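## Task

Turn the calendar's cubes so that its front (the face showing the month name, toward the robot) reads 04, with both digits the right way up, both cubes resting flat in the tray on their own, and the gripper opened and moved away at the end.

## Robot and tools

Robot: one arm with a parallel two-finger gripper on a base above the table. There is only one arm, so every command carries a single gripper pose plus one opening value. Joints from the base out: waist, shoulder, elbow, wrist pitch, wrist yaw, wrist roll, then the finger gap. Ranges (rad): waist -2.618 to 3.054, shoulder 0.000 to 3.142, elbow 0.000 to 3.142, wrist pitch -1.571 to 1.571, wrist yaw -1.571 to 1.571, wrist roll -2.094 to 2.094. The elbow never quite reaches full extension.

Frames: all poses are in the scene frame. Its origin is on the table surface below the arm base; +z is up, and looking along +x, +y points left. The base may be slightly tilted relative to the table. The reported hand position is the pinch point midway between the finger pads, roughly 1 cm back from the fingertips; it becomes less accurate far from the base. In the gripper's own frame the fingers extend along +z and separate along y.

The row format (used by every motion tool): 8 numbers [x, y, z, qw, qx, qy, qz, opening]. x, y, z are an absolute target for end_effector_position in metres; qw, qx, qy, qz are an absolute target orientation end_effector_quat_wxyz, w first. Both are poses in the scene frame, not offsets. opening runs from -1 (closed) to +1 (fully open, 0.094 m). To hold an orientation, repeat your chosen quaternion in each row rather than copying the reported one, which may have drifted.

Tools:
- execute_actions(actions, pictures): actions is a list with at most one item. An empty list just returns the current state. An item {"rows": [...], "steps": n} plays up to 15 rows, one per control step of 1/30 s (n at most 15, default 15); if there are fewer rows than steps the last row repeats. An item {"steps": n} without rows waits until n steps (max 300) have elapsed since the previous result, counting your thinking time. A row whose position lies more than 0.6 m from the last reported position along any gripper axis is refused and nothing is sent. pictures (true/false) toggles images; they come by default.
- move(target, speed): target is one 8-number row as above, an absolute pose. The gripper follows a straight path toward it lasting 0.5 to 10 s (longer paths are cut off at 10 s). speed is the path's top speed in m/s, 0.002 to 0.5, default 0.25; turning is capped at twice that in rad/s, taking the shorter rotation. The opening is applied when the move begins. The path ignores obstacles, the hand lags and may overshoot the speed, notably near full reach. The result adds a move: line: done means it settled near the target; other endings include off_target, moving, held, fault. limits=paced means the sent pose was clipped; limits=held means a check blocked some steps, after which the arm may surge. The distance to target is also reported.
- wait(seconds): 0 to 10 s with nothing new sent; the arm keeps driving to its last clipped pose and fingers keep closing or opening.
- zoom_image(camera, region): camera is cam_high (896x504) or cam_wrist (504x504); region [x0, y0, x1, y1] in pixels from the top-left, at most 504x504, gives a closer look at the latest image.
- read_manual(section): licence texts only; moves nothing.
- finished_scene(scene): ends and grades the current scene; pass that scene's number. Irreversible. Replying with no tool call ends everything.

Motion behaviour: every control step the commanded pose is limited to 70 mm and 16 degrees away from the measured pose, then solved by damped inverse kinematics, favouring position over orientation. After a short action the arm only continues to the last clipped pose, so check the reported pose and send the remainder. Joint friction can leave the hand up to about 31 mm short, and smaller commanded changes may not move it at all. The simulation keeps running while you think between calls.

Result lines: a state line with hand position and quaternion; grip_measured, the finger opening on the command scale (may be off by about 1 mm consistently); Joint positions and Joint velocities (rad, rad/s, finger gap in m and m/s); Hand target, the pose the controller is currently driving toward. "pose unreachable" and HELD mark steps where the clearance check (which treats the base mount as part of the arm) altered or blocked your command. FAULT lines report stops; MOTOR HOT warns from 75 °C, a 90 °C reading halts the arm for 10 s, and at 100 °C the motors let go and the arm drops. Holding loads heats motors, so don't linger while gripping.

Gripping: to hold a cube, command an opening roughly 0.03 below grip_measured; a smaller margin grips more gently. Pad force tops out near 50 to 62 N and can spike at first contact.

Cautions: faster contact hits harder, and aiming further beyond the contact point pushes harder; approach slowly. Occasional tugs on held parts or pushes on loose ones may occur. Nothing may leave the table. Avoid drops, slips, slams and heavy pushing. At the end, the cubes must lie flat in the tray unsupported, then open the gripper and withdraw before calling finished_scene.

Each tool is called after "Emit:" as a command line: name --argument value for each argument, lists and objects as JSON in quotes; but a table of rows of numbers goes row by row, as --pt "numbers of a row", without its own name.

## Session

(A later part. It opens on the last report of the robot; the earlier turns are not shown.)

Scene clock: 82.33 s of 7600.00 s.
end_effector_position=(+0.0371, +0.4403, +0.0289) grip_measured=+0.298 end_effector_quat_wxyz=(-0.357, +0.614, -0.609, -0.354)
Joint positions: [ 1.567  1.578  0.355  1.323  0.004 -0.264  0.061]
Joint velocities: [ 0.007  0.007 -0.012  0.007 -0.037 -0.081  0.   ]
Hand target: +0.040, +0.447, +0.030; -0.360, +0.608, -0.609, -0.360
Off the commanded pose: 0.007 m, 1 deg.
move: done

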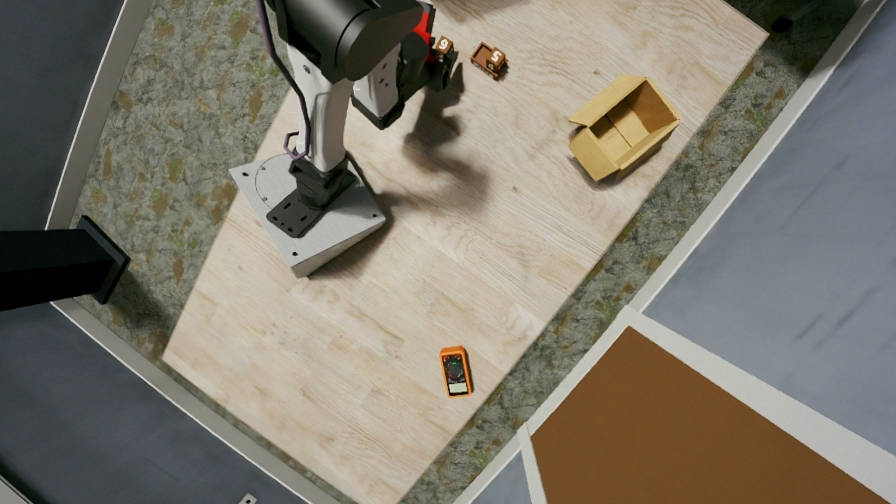

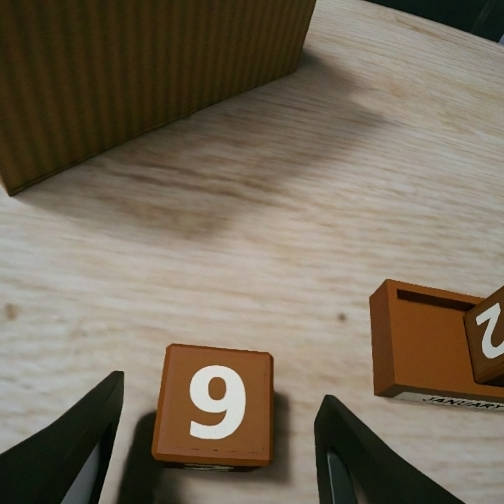

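Emit:
move --target '[0.038,0.445,0.030,-0.36,0.608,-0.608,-0.36,-0.4]'

Emit:
move --target '[0.06,0.42,0.09,-0.1,0.85,-0.5,-0.1,-0.4]' --speed 0.3

Emit:
move --target '[0.12,0.37,0.045,0.016,0.964,-0.059,0.258,-0.4]' --speed 0.3

Scene clock: 88.63 s of 7600.00 s.
end_effector_position=(+0.0367, +0.4403, +0.0290) grip_measured=-0.347 end_effector_quat_wxyz=(-0.356, +0.614, -0.609, -0.355)
Joint positions: [ 1.567  1.578  0.355  1.323  0.002 -0.264  0.031]
Joint velocities: [-0.032 -0.007 -0.002 -0.007 -0.007 -0.022 -0.   ]
Hand target: +0.038, +0.445, +0.030; -0.360, +0.608, -0.609, -0.360
Off the commanded pose: 0.005 m, 1 deg.
After step 90, 2.60 s passed at rest.
move: done

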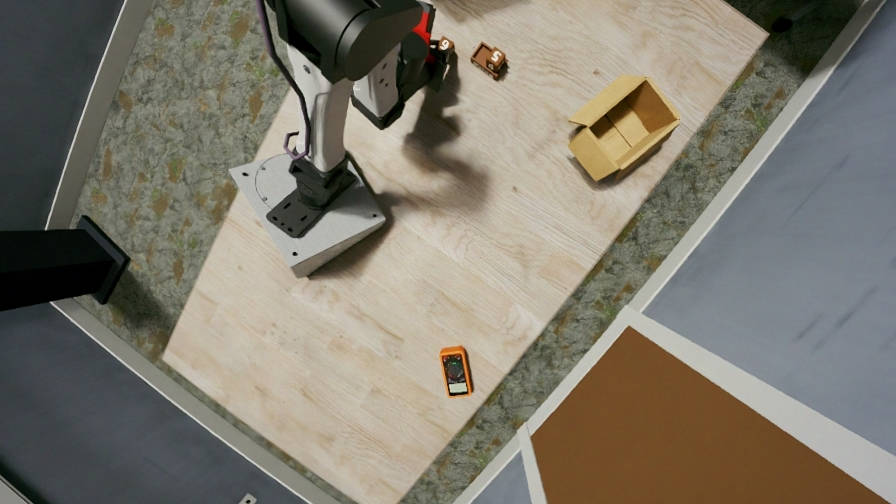

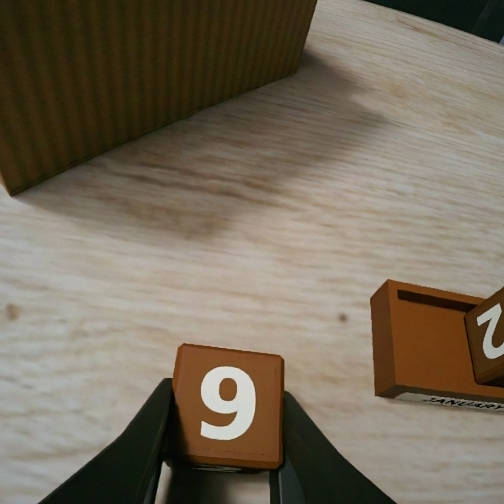

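Scene clock: 90.87 s of 7600.00 s.
end_effector_position=(+0.0615, +0.4122, +0.0875) grip_measured=-0.347 end_effector_quat_wxyz=(-0.098, +0.853, -0.502, -0.102)
Joint positions: [ 1.584  1.132  1.01  -0.557  0.121 -0.666  0.031]
Joint velocities: [ 0.007 -0.002 -0.022  0.037 -0.037 -0.022  0.   ]
Hand target: +0.061, +0.419, +0.090; -0.101, +0.857, -0.495, -0.102
Off the commanded pose: 0.008 m, 0 deg.
move: done

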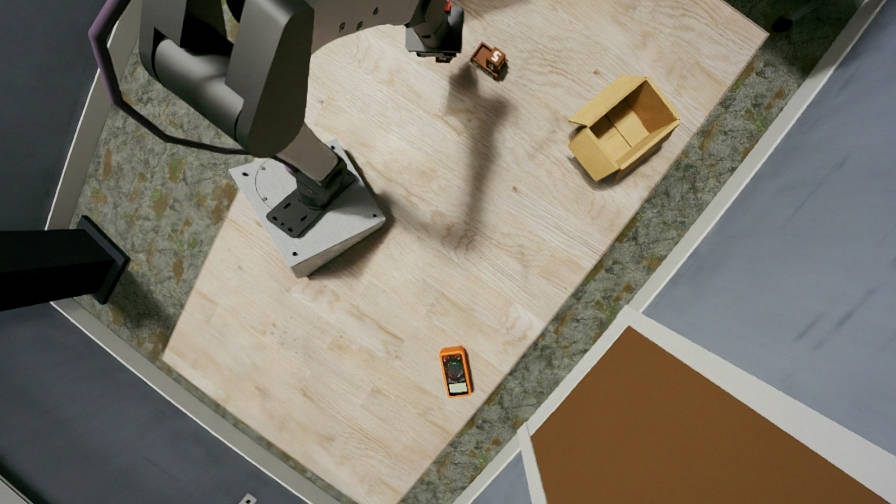

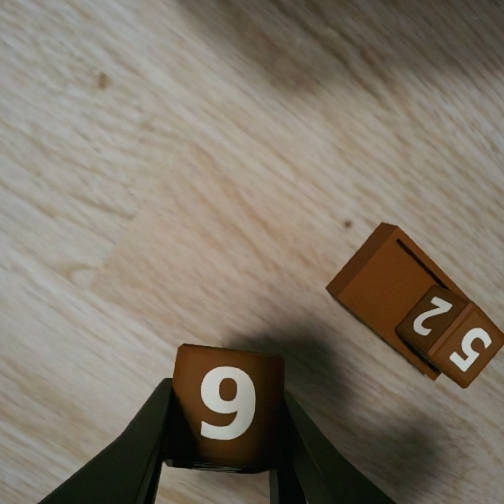

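Scene clock: 93.43 s of 7600.00 s.
end_effector_position=(+0.1240, +0.3781, +0.0529) grip_measured=-0.347 end_effector_quat_wxyz=(+0.009, +0.965, -0.073, +0.252)
Joint positions: [ 1.673  1.394  1.113 -0.735  0.793 -1.428  0.031]
Joint velocities: [ 0.007 -0.002  0.007 -0.007 -0.007 -0.007  0.   ]
Hand target: +0.120, +0.371, +0.047; +0.018, +0.965, -0.056, +0.256
Off the commanded pose: 0.012 m, 2 deg.
move: off_target

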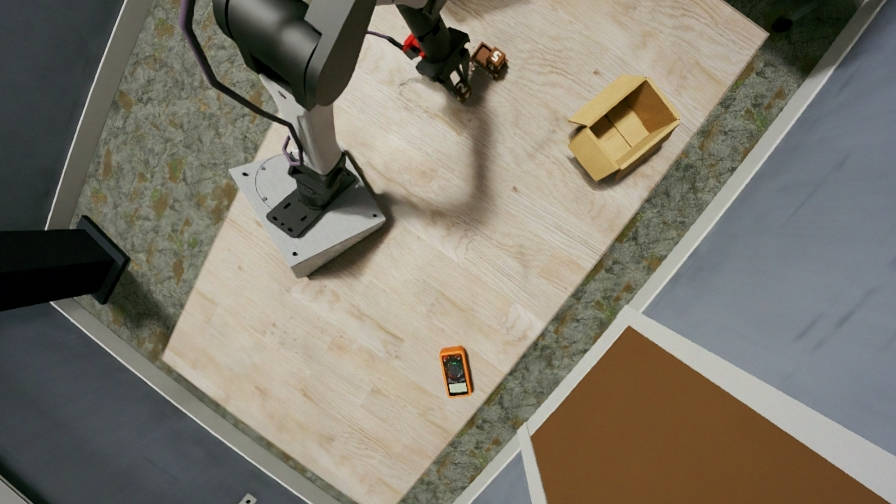

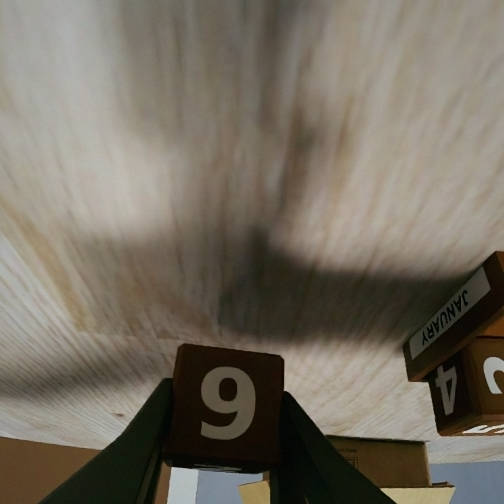

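Emit:
move --target '[0.122,0.372,0.014,0.016,0.964,-0.059,0.258,-0.4]' --speed 0.05

Scene clock: 96.93 s of 7600.00 s.
end_effector_position=(+0.1227, +0.3775, +0.0260) grip_measured=-0.347 end_effector_quat_wxyz=(+0.009, +0.963, -0.063, +0.260)
Joint positions: [ 1.658  1.457  1.067 -0.607  0.803 -1.469  0.031]
Joint velocities: [ 0.012  0.012 -0.022  0.007  0.007 -0.066  0.001]
Hand target: +0.122, +0.372, +0.015; +0.016, +0.964, -0.060, +0.258
Off the commanded pose: 0.013 m, 1 deg.
move: off_target

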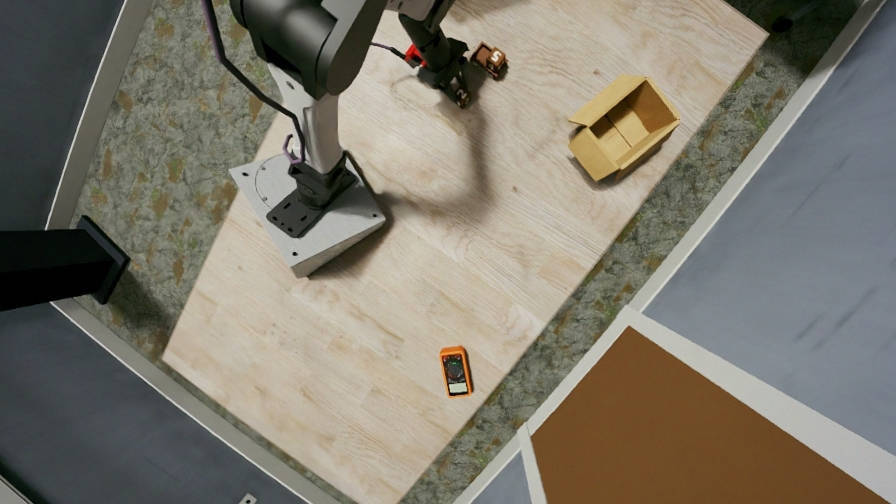

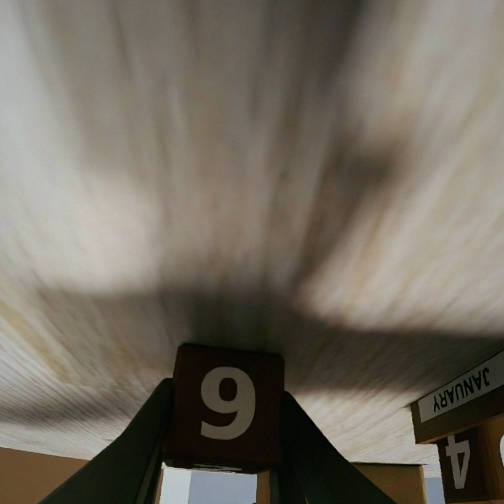

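Emit:
move --target '[0.123,0.376,0.022,0.016,0.964,-0.059,0.258,0.2]'

Emit:
move --target '[0.127,0.379,0.036,0,0.998,-0.061,0,0.2]' --speed 0.2

Scene clock: 100.37 s of 7600.00 s.
end_effector_position=(+0.1227, +0.3775, +0.0259) grip_measured=+0.198 end_effector_quat_wxyz=(+0.009, +0.963, -0.062, +0.260)
Joint positions: [ 1.658  1.457  1.066 -0.605  0.803 -1.471  0.056]
Joint velocities: [-0.002 -0.017 -0.022 -0.081 -0.022  0.022 -0.001]
Hand target: +0.123, +0.376, +0.022; +0.016, +0.964, -0.059, +0.258
Off the commanded pose: 0.004 m, 1 deg.
move: done

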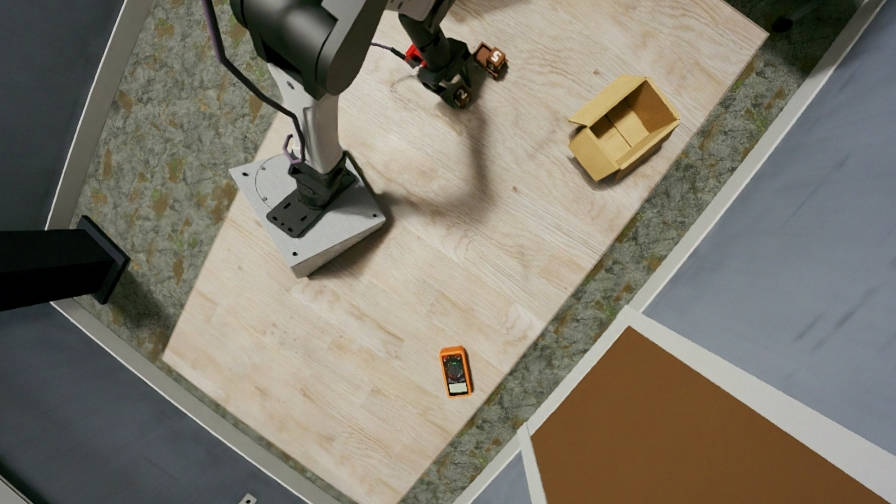

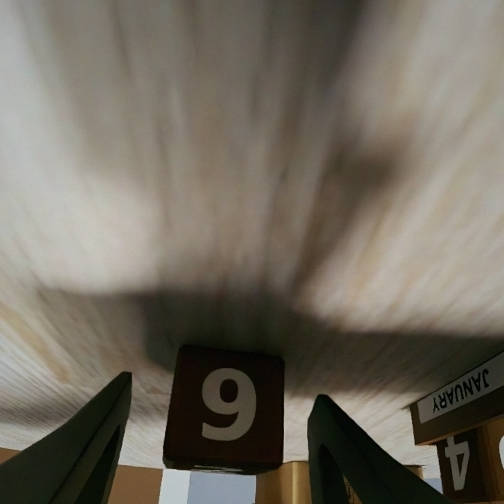

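Scene clock: 102.27 s of 7600.00 s.
end_effector_position=(+0.1217, +0.3695, +0.0243) grip_measured=+0.198 end_effector_quat_wxyz=(+0.014, +0.998, -0.060, +0.001)
Joint positions: [ 1.359  1.355  1.1   -0.685  0.107 -1.741  0.056]
Joint velocities: [-0.002 -0.012  0.022  0.007 -0.051 -0.022  0.   ]
Hand target: +0.127, +0.378, +0.035; -0.001, +0.998, -0.060, +0.001
Off the commanded pose: 0.016 m, 2 deg.
move: off_target

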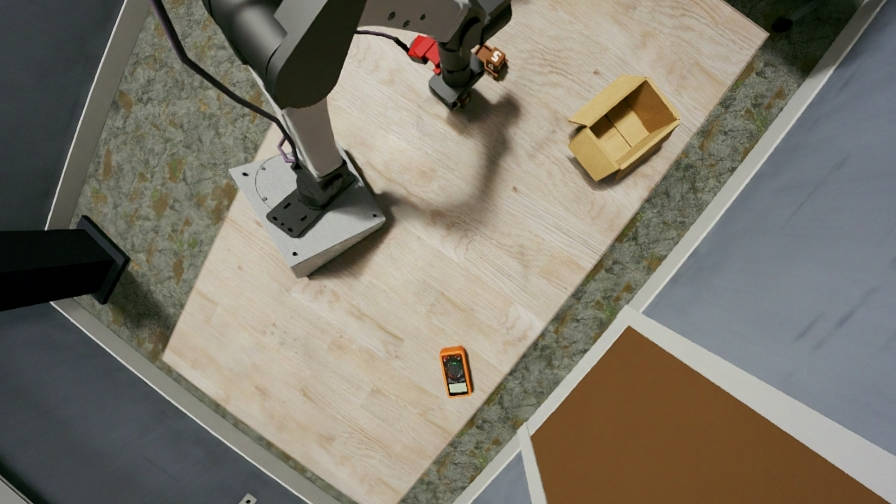

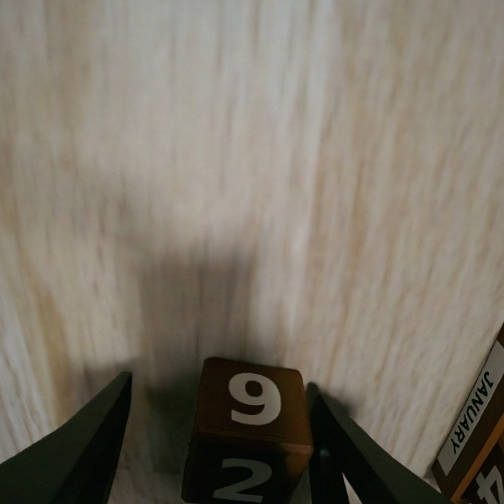

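Emit:
move --target '[0.129,0.386,0.043,-0.01,0.998,-0.061,0,0.2]' --speed 0.06

Scene clock: 104.50 s of 7600.00 s.
end_effector_position=(+0.1238, +0.3778, +0.0306) grip_measured=+0.198 end_effector_quat_wxyz=(+0.006, +0.998, -0.060, -0.001)
Joint positions: [ 1.359  1.355  1.133 -0.703  0.1   -1.742  0.056]
Joint velocities: [-0.017  0.002 -0.007 -0.037 -0.037 -0.037  0.001]
Hand target: +0.129, +0.386, +0.043; -0.010, +0.998, -0.061, +0.001
Off the commanded pose: 0.016 m, 2 deg.
move: off_target

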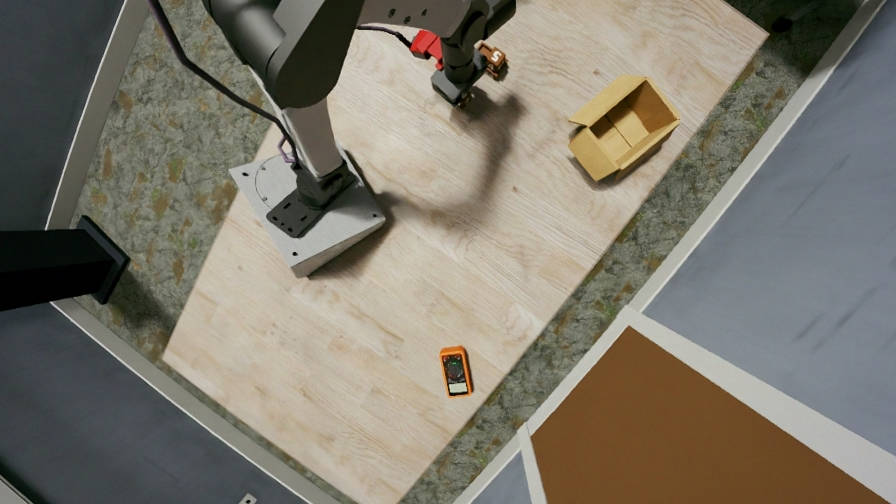

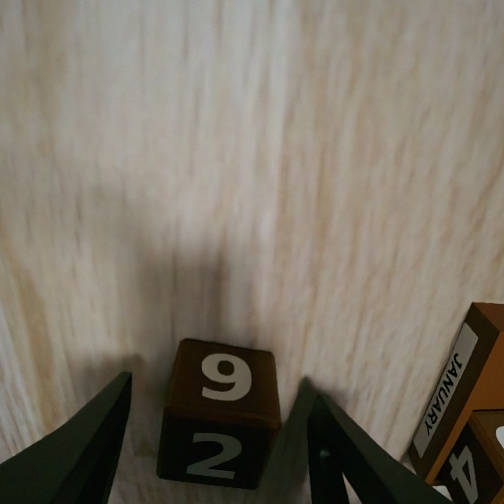

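Emit:
move --target '[0.126,0.382,0.036,0,0.998,-0.061,0,-0.4]'

Emit:
move --target '[0.122,0.40,0.105,0,0.998,-0.061,0,-0.4]' --speed 0.2

Emit:
move --target '[0.12,0.486,0.095,0,0.998,-0.061,0,-0.4]' --speed 0.2

Scene clock: 108.90 s of 7600.00 s.
end_effector_position=(+0.1235, +0.3773, +0.0307) grip_measured=-0.350 end_effector_quat_wxyz=(+0.008, +0.998, -0.060, -0.001)
Joint positions: [ 1.359  1.355  1.133 -0.705  0.1   -1.742  0.031]
Joint velocities: [-0.002 -0.002 -0.002  0.007  0.037 -0.007 -0.001]
Hand target: +0.126, +0.382, +0.036; -0.000, +0.998, -0.061, +0.000
Off the commanded pose: 0.008 m, 1 deg.
After step 90, 0.70 s passed at rest.
move: done

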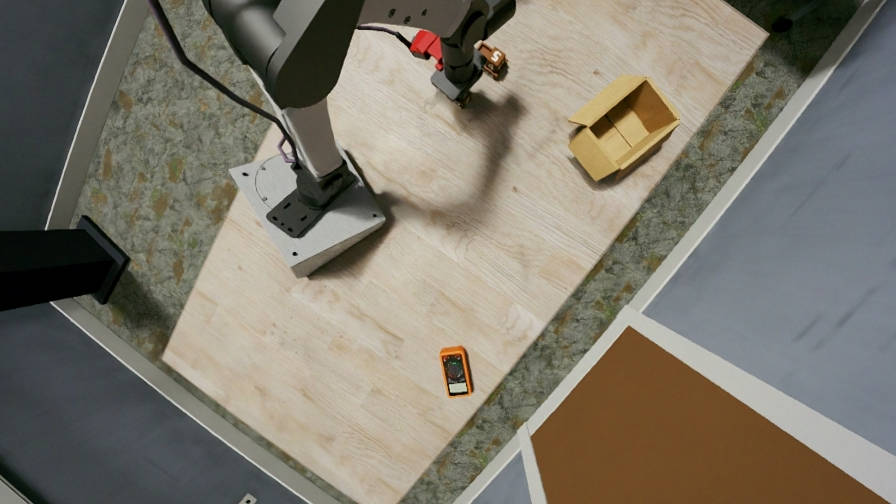

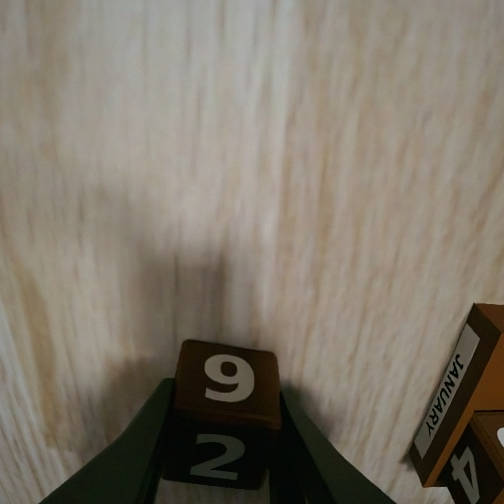

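Scene clock: 110.00 s of 7600.00 s.
end_effector_position=(+0.1218, +0.3945, +0.0963) grip_measured=-0.350 end_effector_quat_wxyz=(+0.009, +0.998, -0.059, -0.003)
Joint positions: [ 1.412  1.294  1.335 -0.977  0.128 -1.701  0.031]
Joint velocities: [-0.017 -0.012 -0.012  0.081  0.037  0.037  0.001]
Hand target: +0.122, +0.399, +0.105; -0.000, +0.998, -0.061, -0.000
Off the commanded pose: 0.010 m, 1 deg.
move: done

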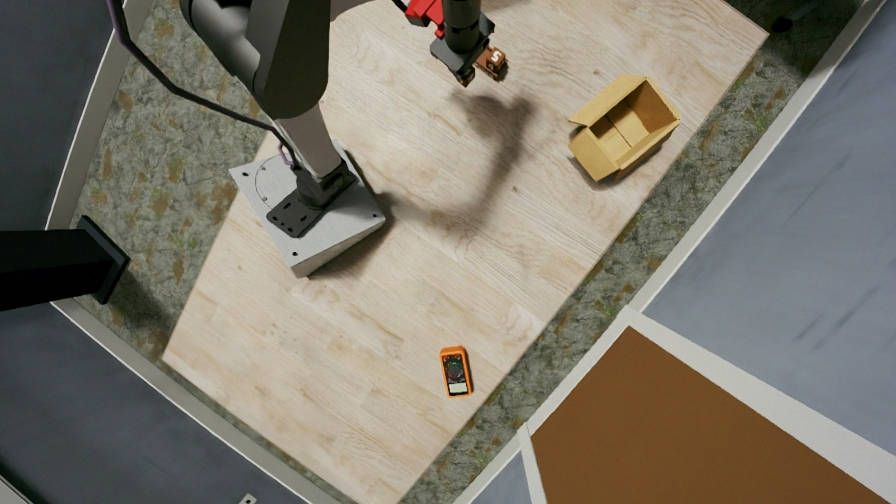

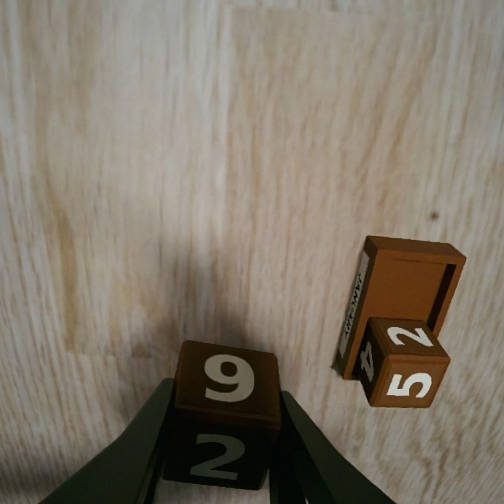

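Scene clock: 111.13 s of 7600.00 s.
end_effector_position=(+0.1208, +0.4825, +0.0943) grip_measured=-0.350 end_effector_quat_wxyz=(-0.001, +0.998, -0.060, -0.002)
Joint positions: [ 1.486  1.606  1.797 -1.117  0.172 -1.643  0.031]
Joint velocities: [ 0.002  0.012 -0.002 -0.066  0.007 -0.022 -0.001]
Hand target: +0.120, +0.486, +0.096; -0.001, +0.998, -0.061, -0.000
Off the commanded pose: 0.004 m, 0 deg.
move: done

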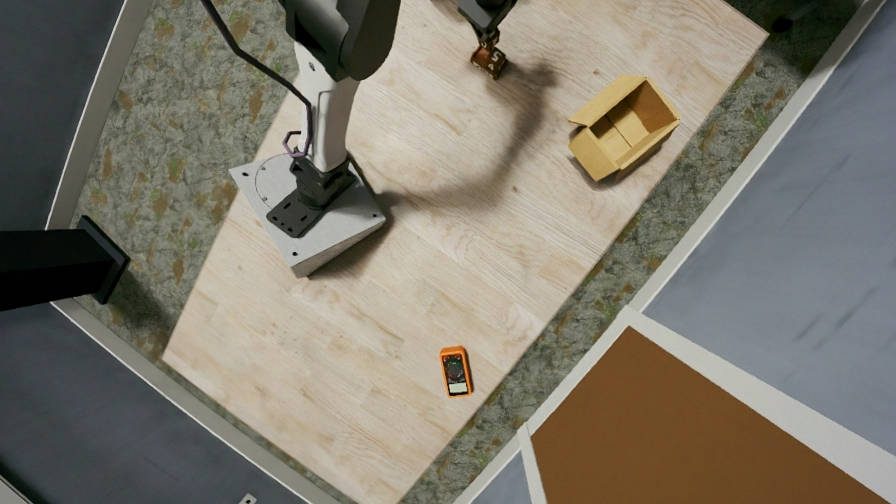

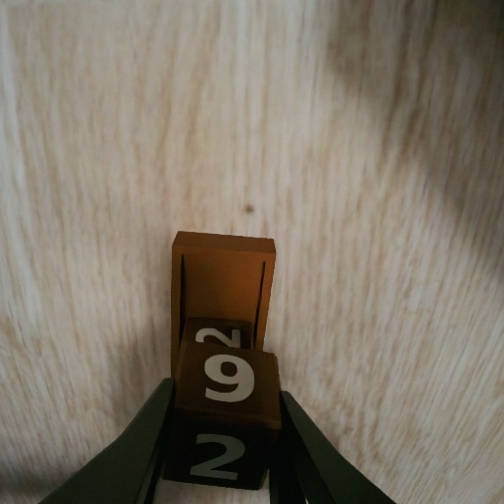

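Emit:
move --target '[0.107,0.475,0.078,0,0.999,-0.04,0,-0.4]' --speed 0.06

Emit:
move --target '[0.110,0.475,0.05,0,0.999,-0.04,0,-0.4]' --speed 0.05

Scene clock: 115.17 s of 7600.00 s.
end_effector_position=(+0.1088, +0.4744, +0.0744) grip_measured=-0.350 end_effector_quat_wxyz=(+0.008, +0.999, -0.047, -0.003)
Joint positions: [ 1.507  1.606  1.709 -1.05   0.185 -1.647  0.031]
Joint velocities: [ 0.007 -0.022  0.012 -0.022  0.037 -0.007  0.   ]
Hand target: +0.107, +0.475, +0.078; +0.000, +0.999, -0.040, -0.000
Off the commanded pose: 0.004 m, 1 deg.
After step 90, 0.10 s passed at rest.
move: done

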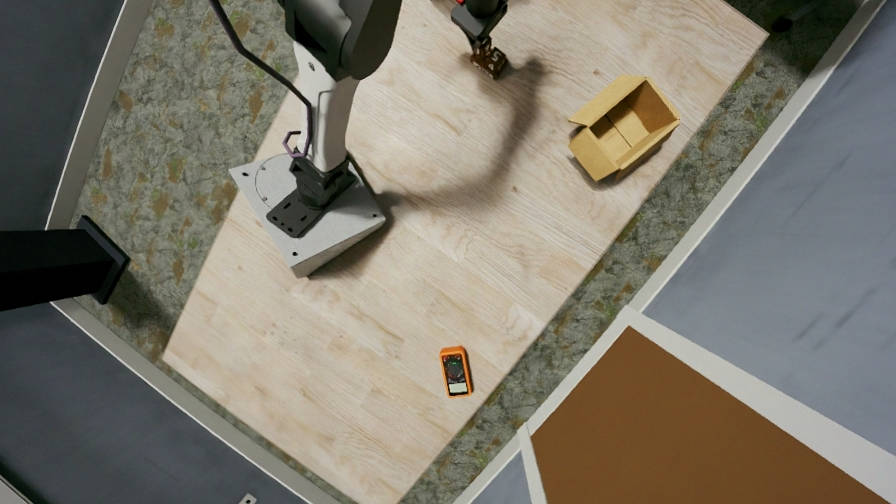

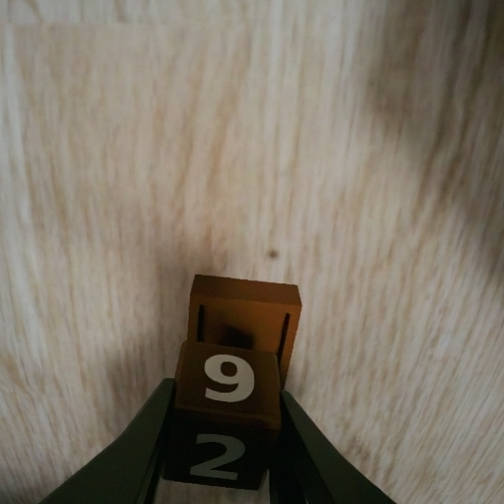

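Scene clock: 116.13 s of 7600.00 s.
end_effector_position=(+0.1102, +0.4797, +0.0621) grip_measured=-0.350 end_effector_quat_wxyz=(-0.010, +0.999, -0.044, +0.002)
Joint positions: [ 1.501  1.606  1.658 -0.96   0.185 -1.667  0.031]
Joint velocities: [ 0.007 -0.012 -0.002 -0.007  0.051  0.007 -0.001]
Hand target: +0.110, +0.475, +0.050; +0.000, +0.999, -0.040, +0.000
Off the commanded pose: 0.013 m, 1 deg.
move: off_target

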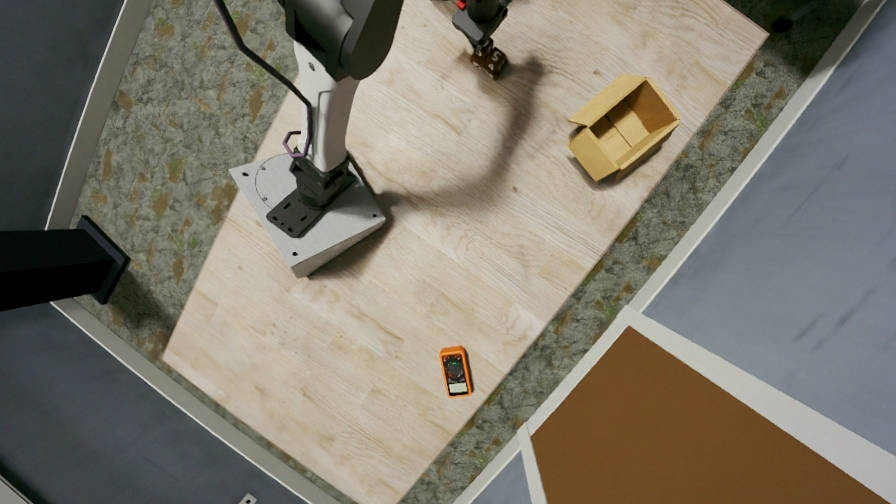

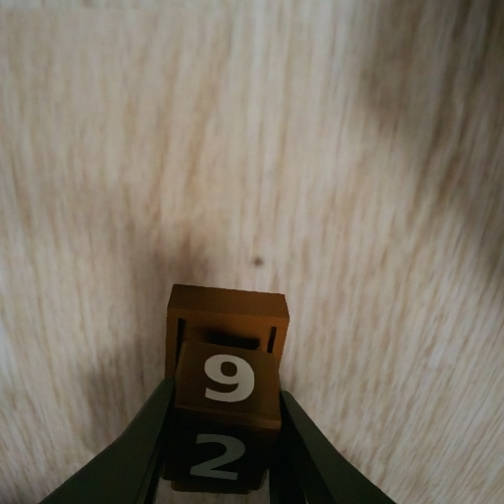

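Emit:
move --target '[0.113,0.4725,0.041,0,0.999,-0.036,0,-0.4]' --speed 0.04

Emit:
zoom_image --camera "cam_wrist" --region '[120, 264, 340, 504]'

Scene clock: 119.67 s of 7600.00 s.
end_effector_position=(+0.1132, +0.4763, +0.0501) grip_measured=-0.350 end_effector_quat_wxyz=(-0.006, +0.999, -0.039, +0.003)
Joint positions: [ 1.486  1.619  1.632 -0.927  0.181 -1.687  0.031]
Joint velocities: [-0.012  0.012  0.007  0.095 -0.022 -0.022 -0.   ]
Hand target: +0.113, +0.473, +0.041; +0.000, +0.999, -0.036, +0.000
Off the commanded pose: 0.010 m, 1 deg.
move: done

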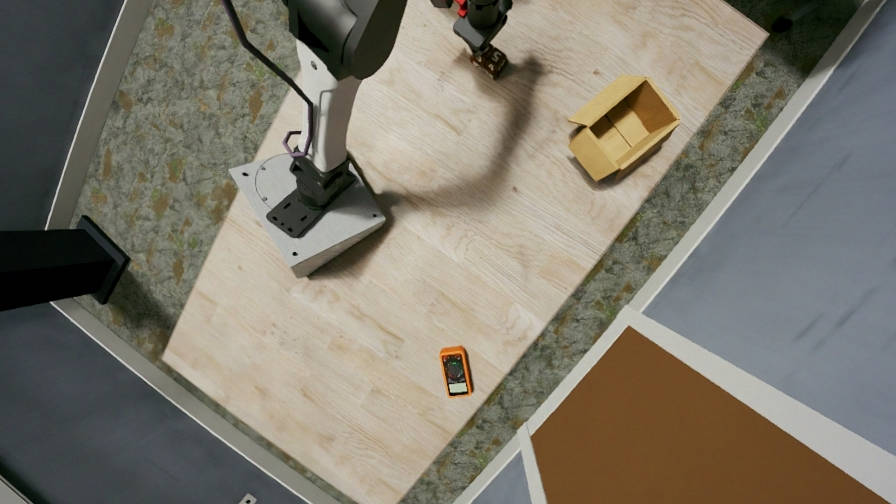

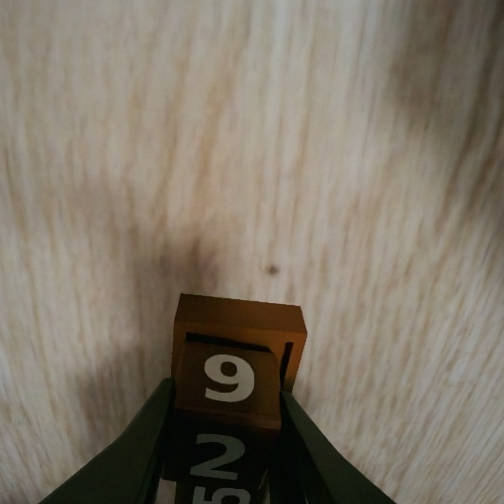

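Region (120, 264, 340, 504) of cam_wrist's 504x504 image, scaled by 2.100, with more detail than that image has; it fills the left 462 columns of this view, and the rest is white.

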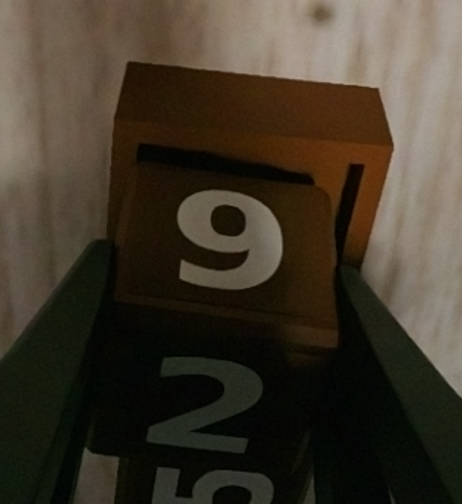

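Emit:
move --target '[0.114,0.480,0.046,-0.008,0.999,-0.03,0,-0.4]' --speed 0.03

Scene clock: 123.20 s of 7600.00 s.
end_effector_position=(+0.1131, +0.4765, +0.0501) grip_measured=-0.350 end_effector_quat_wxyz=(-0.006, +0.999, -0.033, +0.003)
Joint positions: [ 1.486  1.619  1.632 -0.926  0.18  -1.699  0.031]
Joint velocities: [-0.002 -0.002  0.007 -0.007  0.037 -0.037  0.001]
Hand target: +0.114, +0.480, +0.046; -0.008, +1.000, -0.030, +0.000
Off the commanded pose: 0.005 m, 1 deg.
move: done

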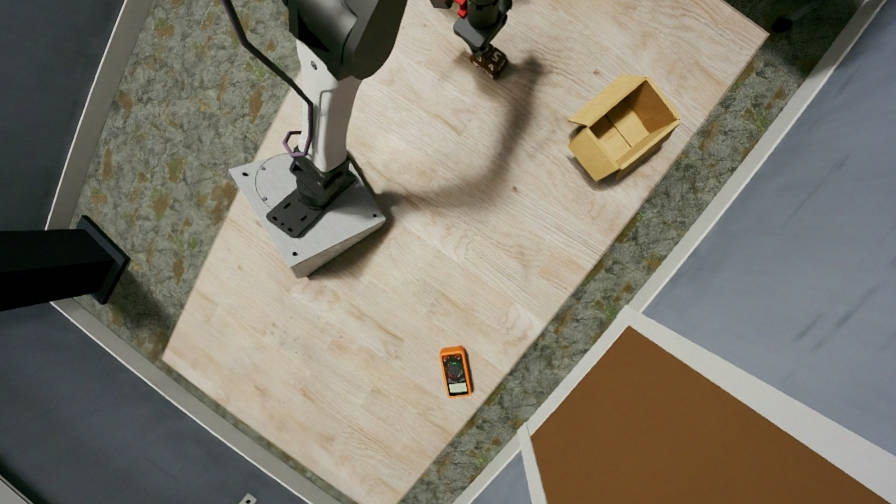

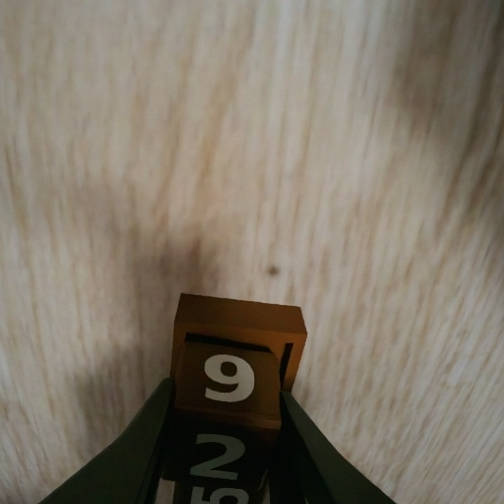

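Emit:
move --target '[0.115,0.4835,0.046,-0.015,0.999,-0.033,0.002,-0.4]' --speed 0.03

Scene clock: 126.40 s of 7600.00 s.
end_effector_position=(+0.1135, +0.4781, +0.0501) grip_measured=-0.350 end_effector_quat_wxyz=(-0.010, +0.999, -0.033, +0.004)
Joint positions: [ 1.486  1.619  1.632 -0.919  0.18  -1.7    0.031]
Joint velocities: [-0.012  0.017 -0.007  0.022 -0.022 -0.022 -0.001]
Hand target: +0.115, +0.483, +0.046; -0.015, +0.999, -0.033, +0.002
Off the commanded pose: 0.007 m, 1 deg.
move: done

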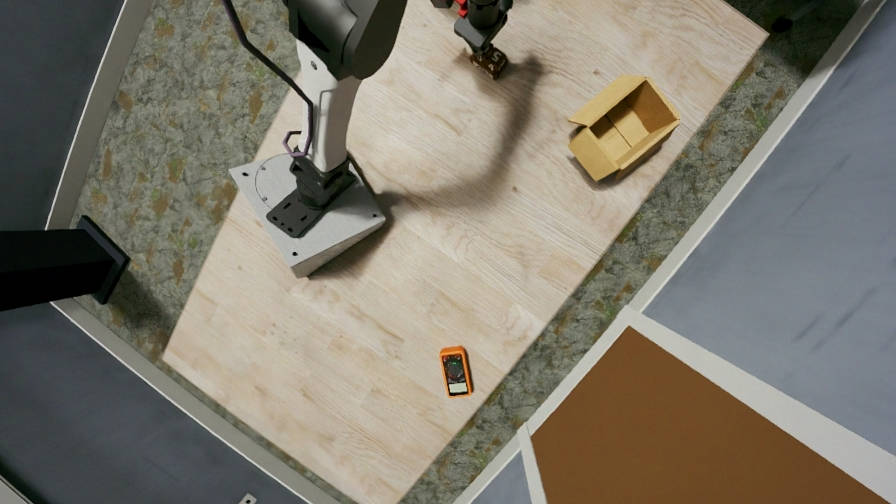

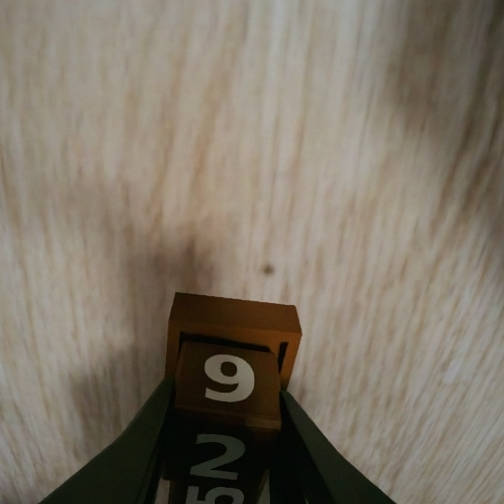

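Emit:
move --target '[0.114,0.4765,0.031,-0.006,0.999,-0.033,0.002,-0.4]' --speed 0.03

Scene clock: 130.53 s of 7600.00 s.
end_effector_position=(+0.1141, +0.4830, +0.0434) grip_measured=-0.350 end_effector_quat_wxyz=(-0.016, +0.999, -0.035, +0.005)
Joint positions: [ 1.483  1.635  1.632 -0.889  0.178 -1.7    0.031]
Joint velocities: [-0.007  0.007 -0.017 -0.081 -0.095  0.051  0.001]
Hand target: +0.114, +0.476, +0.031; -0.006, +0.999, -0.033, +0.002
Off the commanded pose: 0.014 m, 1 deg.
After step 90, 0.23 s passed at rest.
move: off_target

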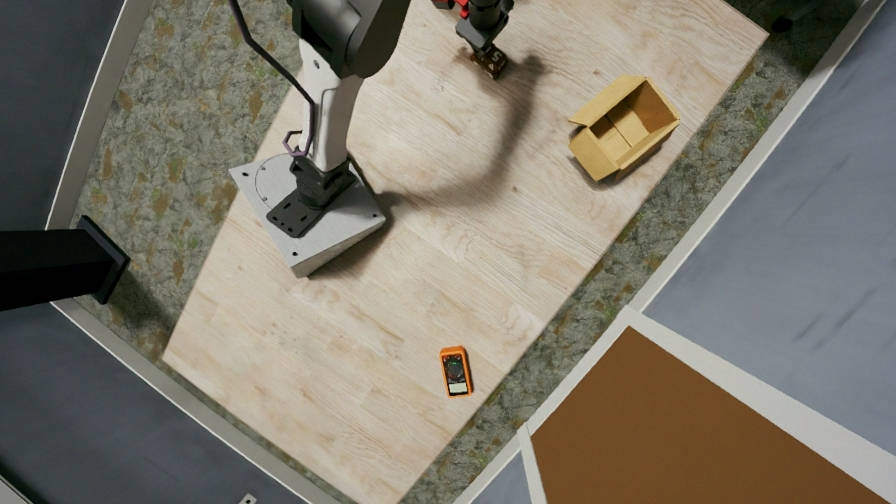

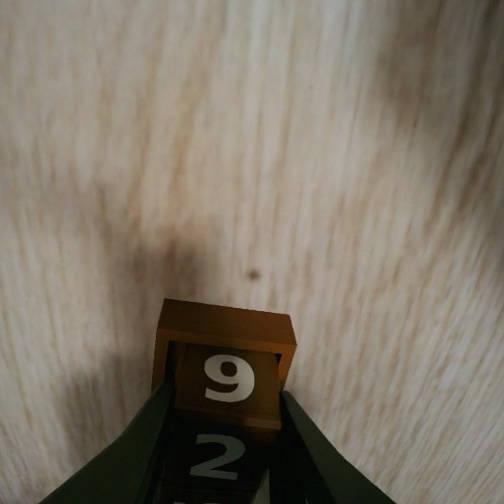

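Looks seated. Release and inspect.

Emit:
move --target '[0.114,0.483,0.043,-0.016,0.999,-0.035,0.005,0.4]'

Emit:
move --target '[0.114,0.47,0.13,0,0.999,-0.035,0,0.4]'

Emit:
move --target '[0.13,0.37,0.14,0,0.999,-0.035,0,0.4]'

Scene clock: 133.80 s of 7600.00 s.
end_effector_position=(+0.1141, +0.4830, +0.0434) grip_measured=+0.398 end_effector_quat_wxyz=(-0.016, +0.999, -0.035, +0.005)
Joint positions: [ 1.483  1.635  1.632 -0.889  0.178 -1.7    0.066]
Joint velocities: [-0.012  0.002 -0.002  0.037  0.066  0.051 -0.   ]
Hand target: +0.114, +0.483, +0.043; -0.016, +0.999, -0.035, +0.005
Off the commanded pose: 0.000 m, 0 deg.
move: done

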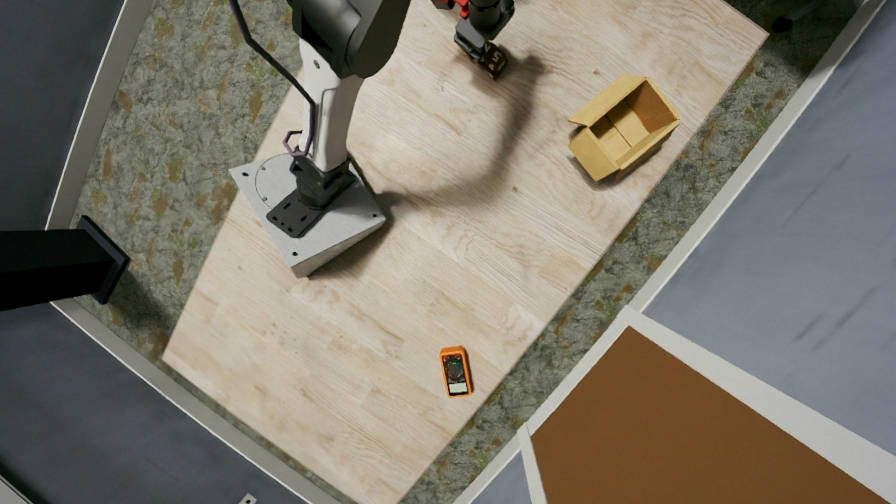

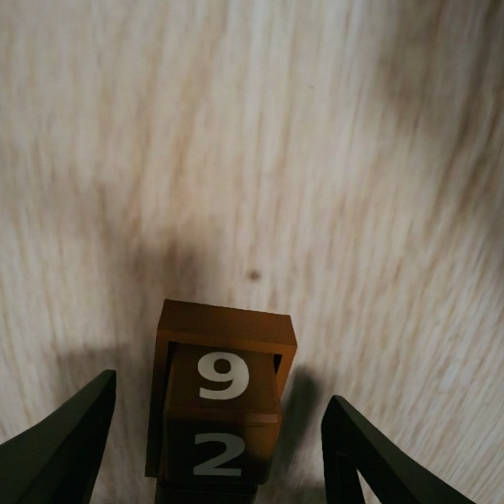

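Scene clock: 134.90 s of 7600.00 s.
end_effector_position=(+0.1155, +0.4666, +0.1237) grip_measured=+0.398 end_effector_quat_wxyz=(+0.004, +0.999, -0.033, -0.002)
Joint positions: [ 1.513  1.526  1.781 -1.194  0.189 -1.672  0.066]
Joint velocities: [ 0.002 -0.002  0.002 -0.066  0.007 -0.022 -0.001]
Hand target: +0.115, +0.469, +0.130; -0.001, +0.999, -0.035, -0.000
Off the commanded pose: 0.007 m, 1 deg.
move: done

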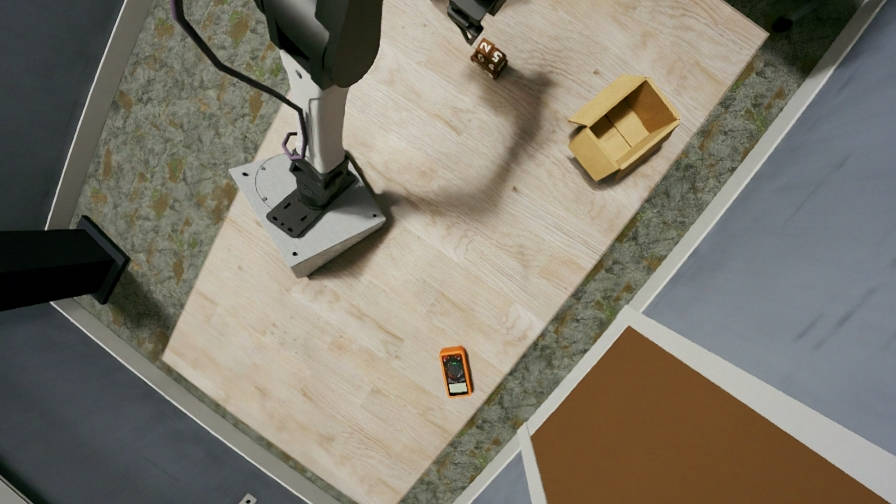

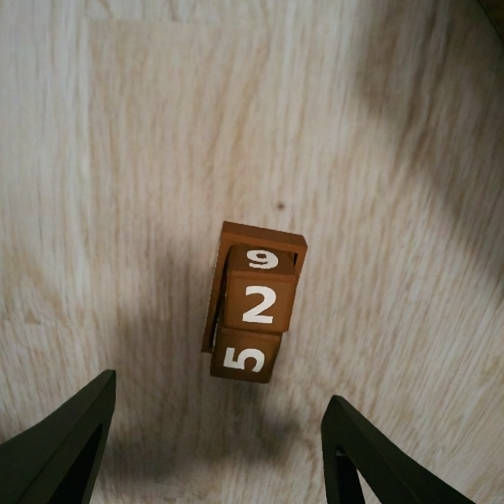

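Scene clock: 135.90 s of 7600.00 s.
end_effector_position=(+0.1299, +0.3713, +0.1387) grip_measured=+0.398 end_effector_quat_wxyz=(+0.007, +0.999, -0.036, +0.002)
Joint positions: [ 1.38   1.165  1.344 -1.106  0.118 -1.775  0.066]
Joint velocities: [-0.027 -0.017  0.012 -0.066 -0.007 -0.022  0.   ]
Hand target: +0.130, +0.370, +0.139; +0.001, +0.999, -0.035, +0.000
Off the commanded pose: 0.002 m, 1 deg.
move: done

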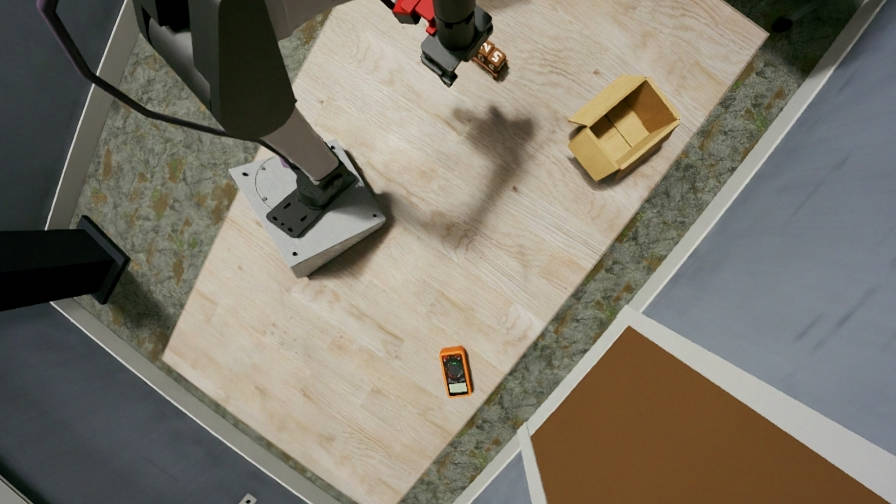

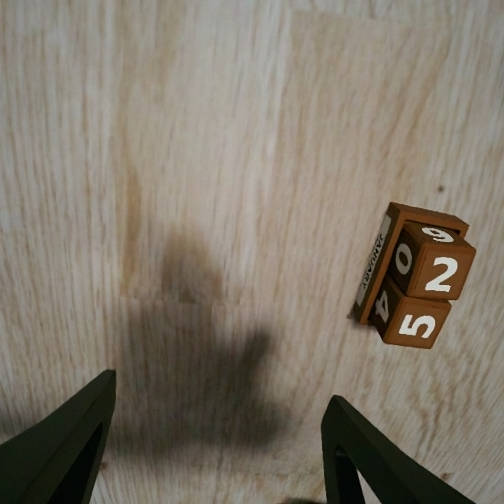

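Emit:
zoom_image --camera "cam_wrist" --region '[334, 190, 504, 360]'

Region (334, 190, 504, 360) of cam_wrist's 504x504 image, scaled by 2.965, with more detail than that image has.

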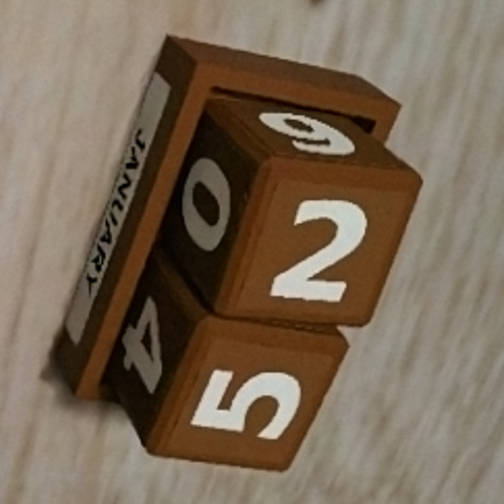

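Emit:
finished_scene --scene 1

The scene is finished: the task was done.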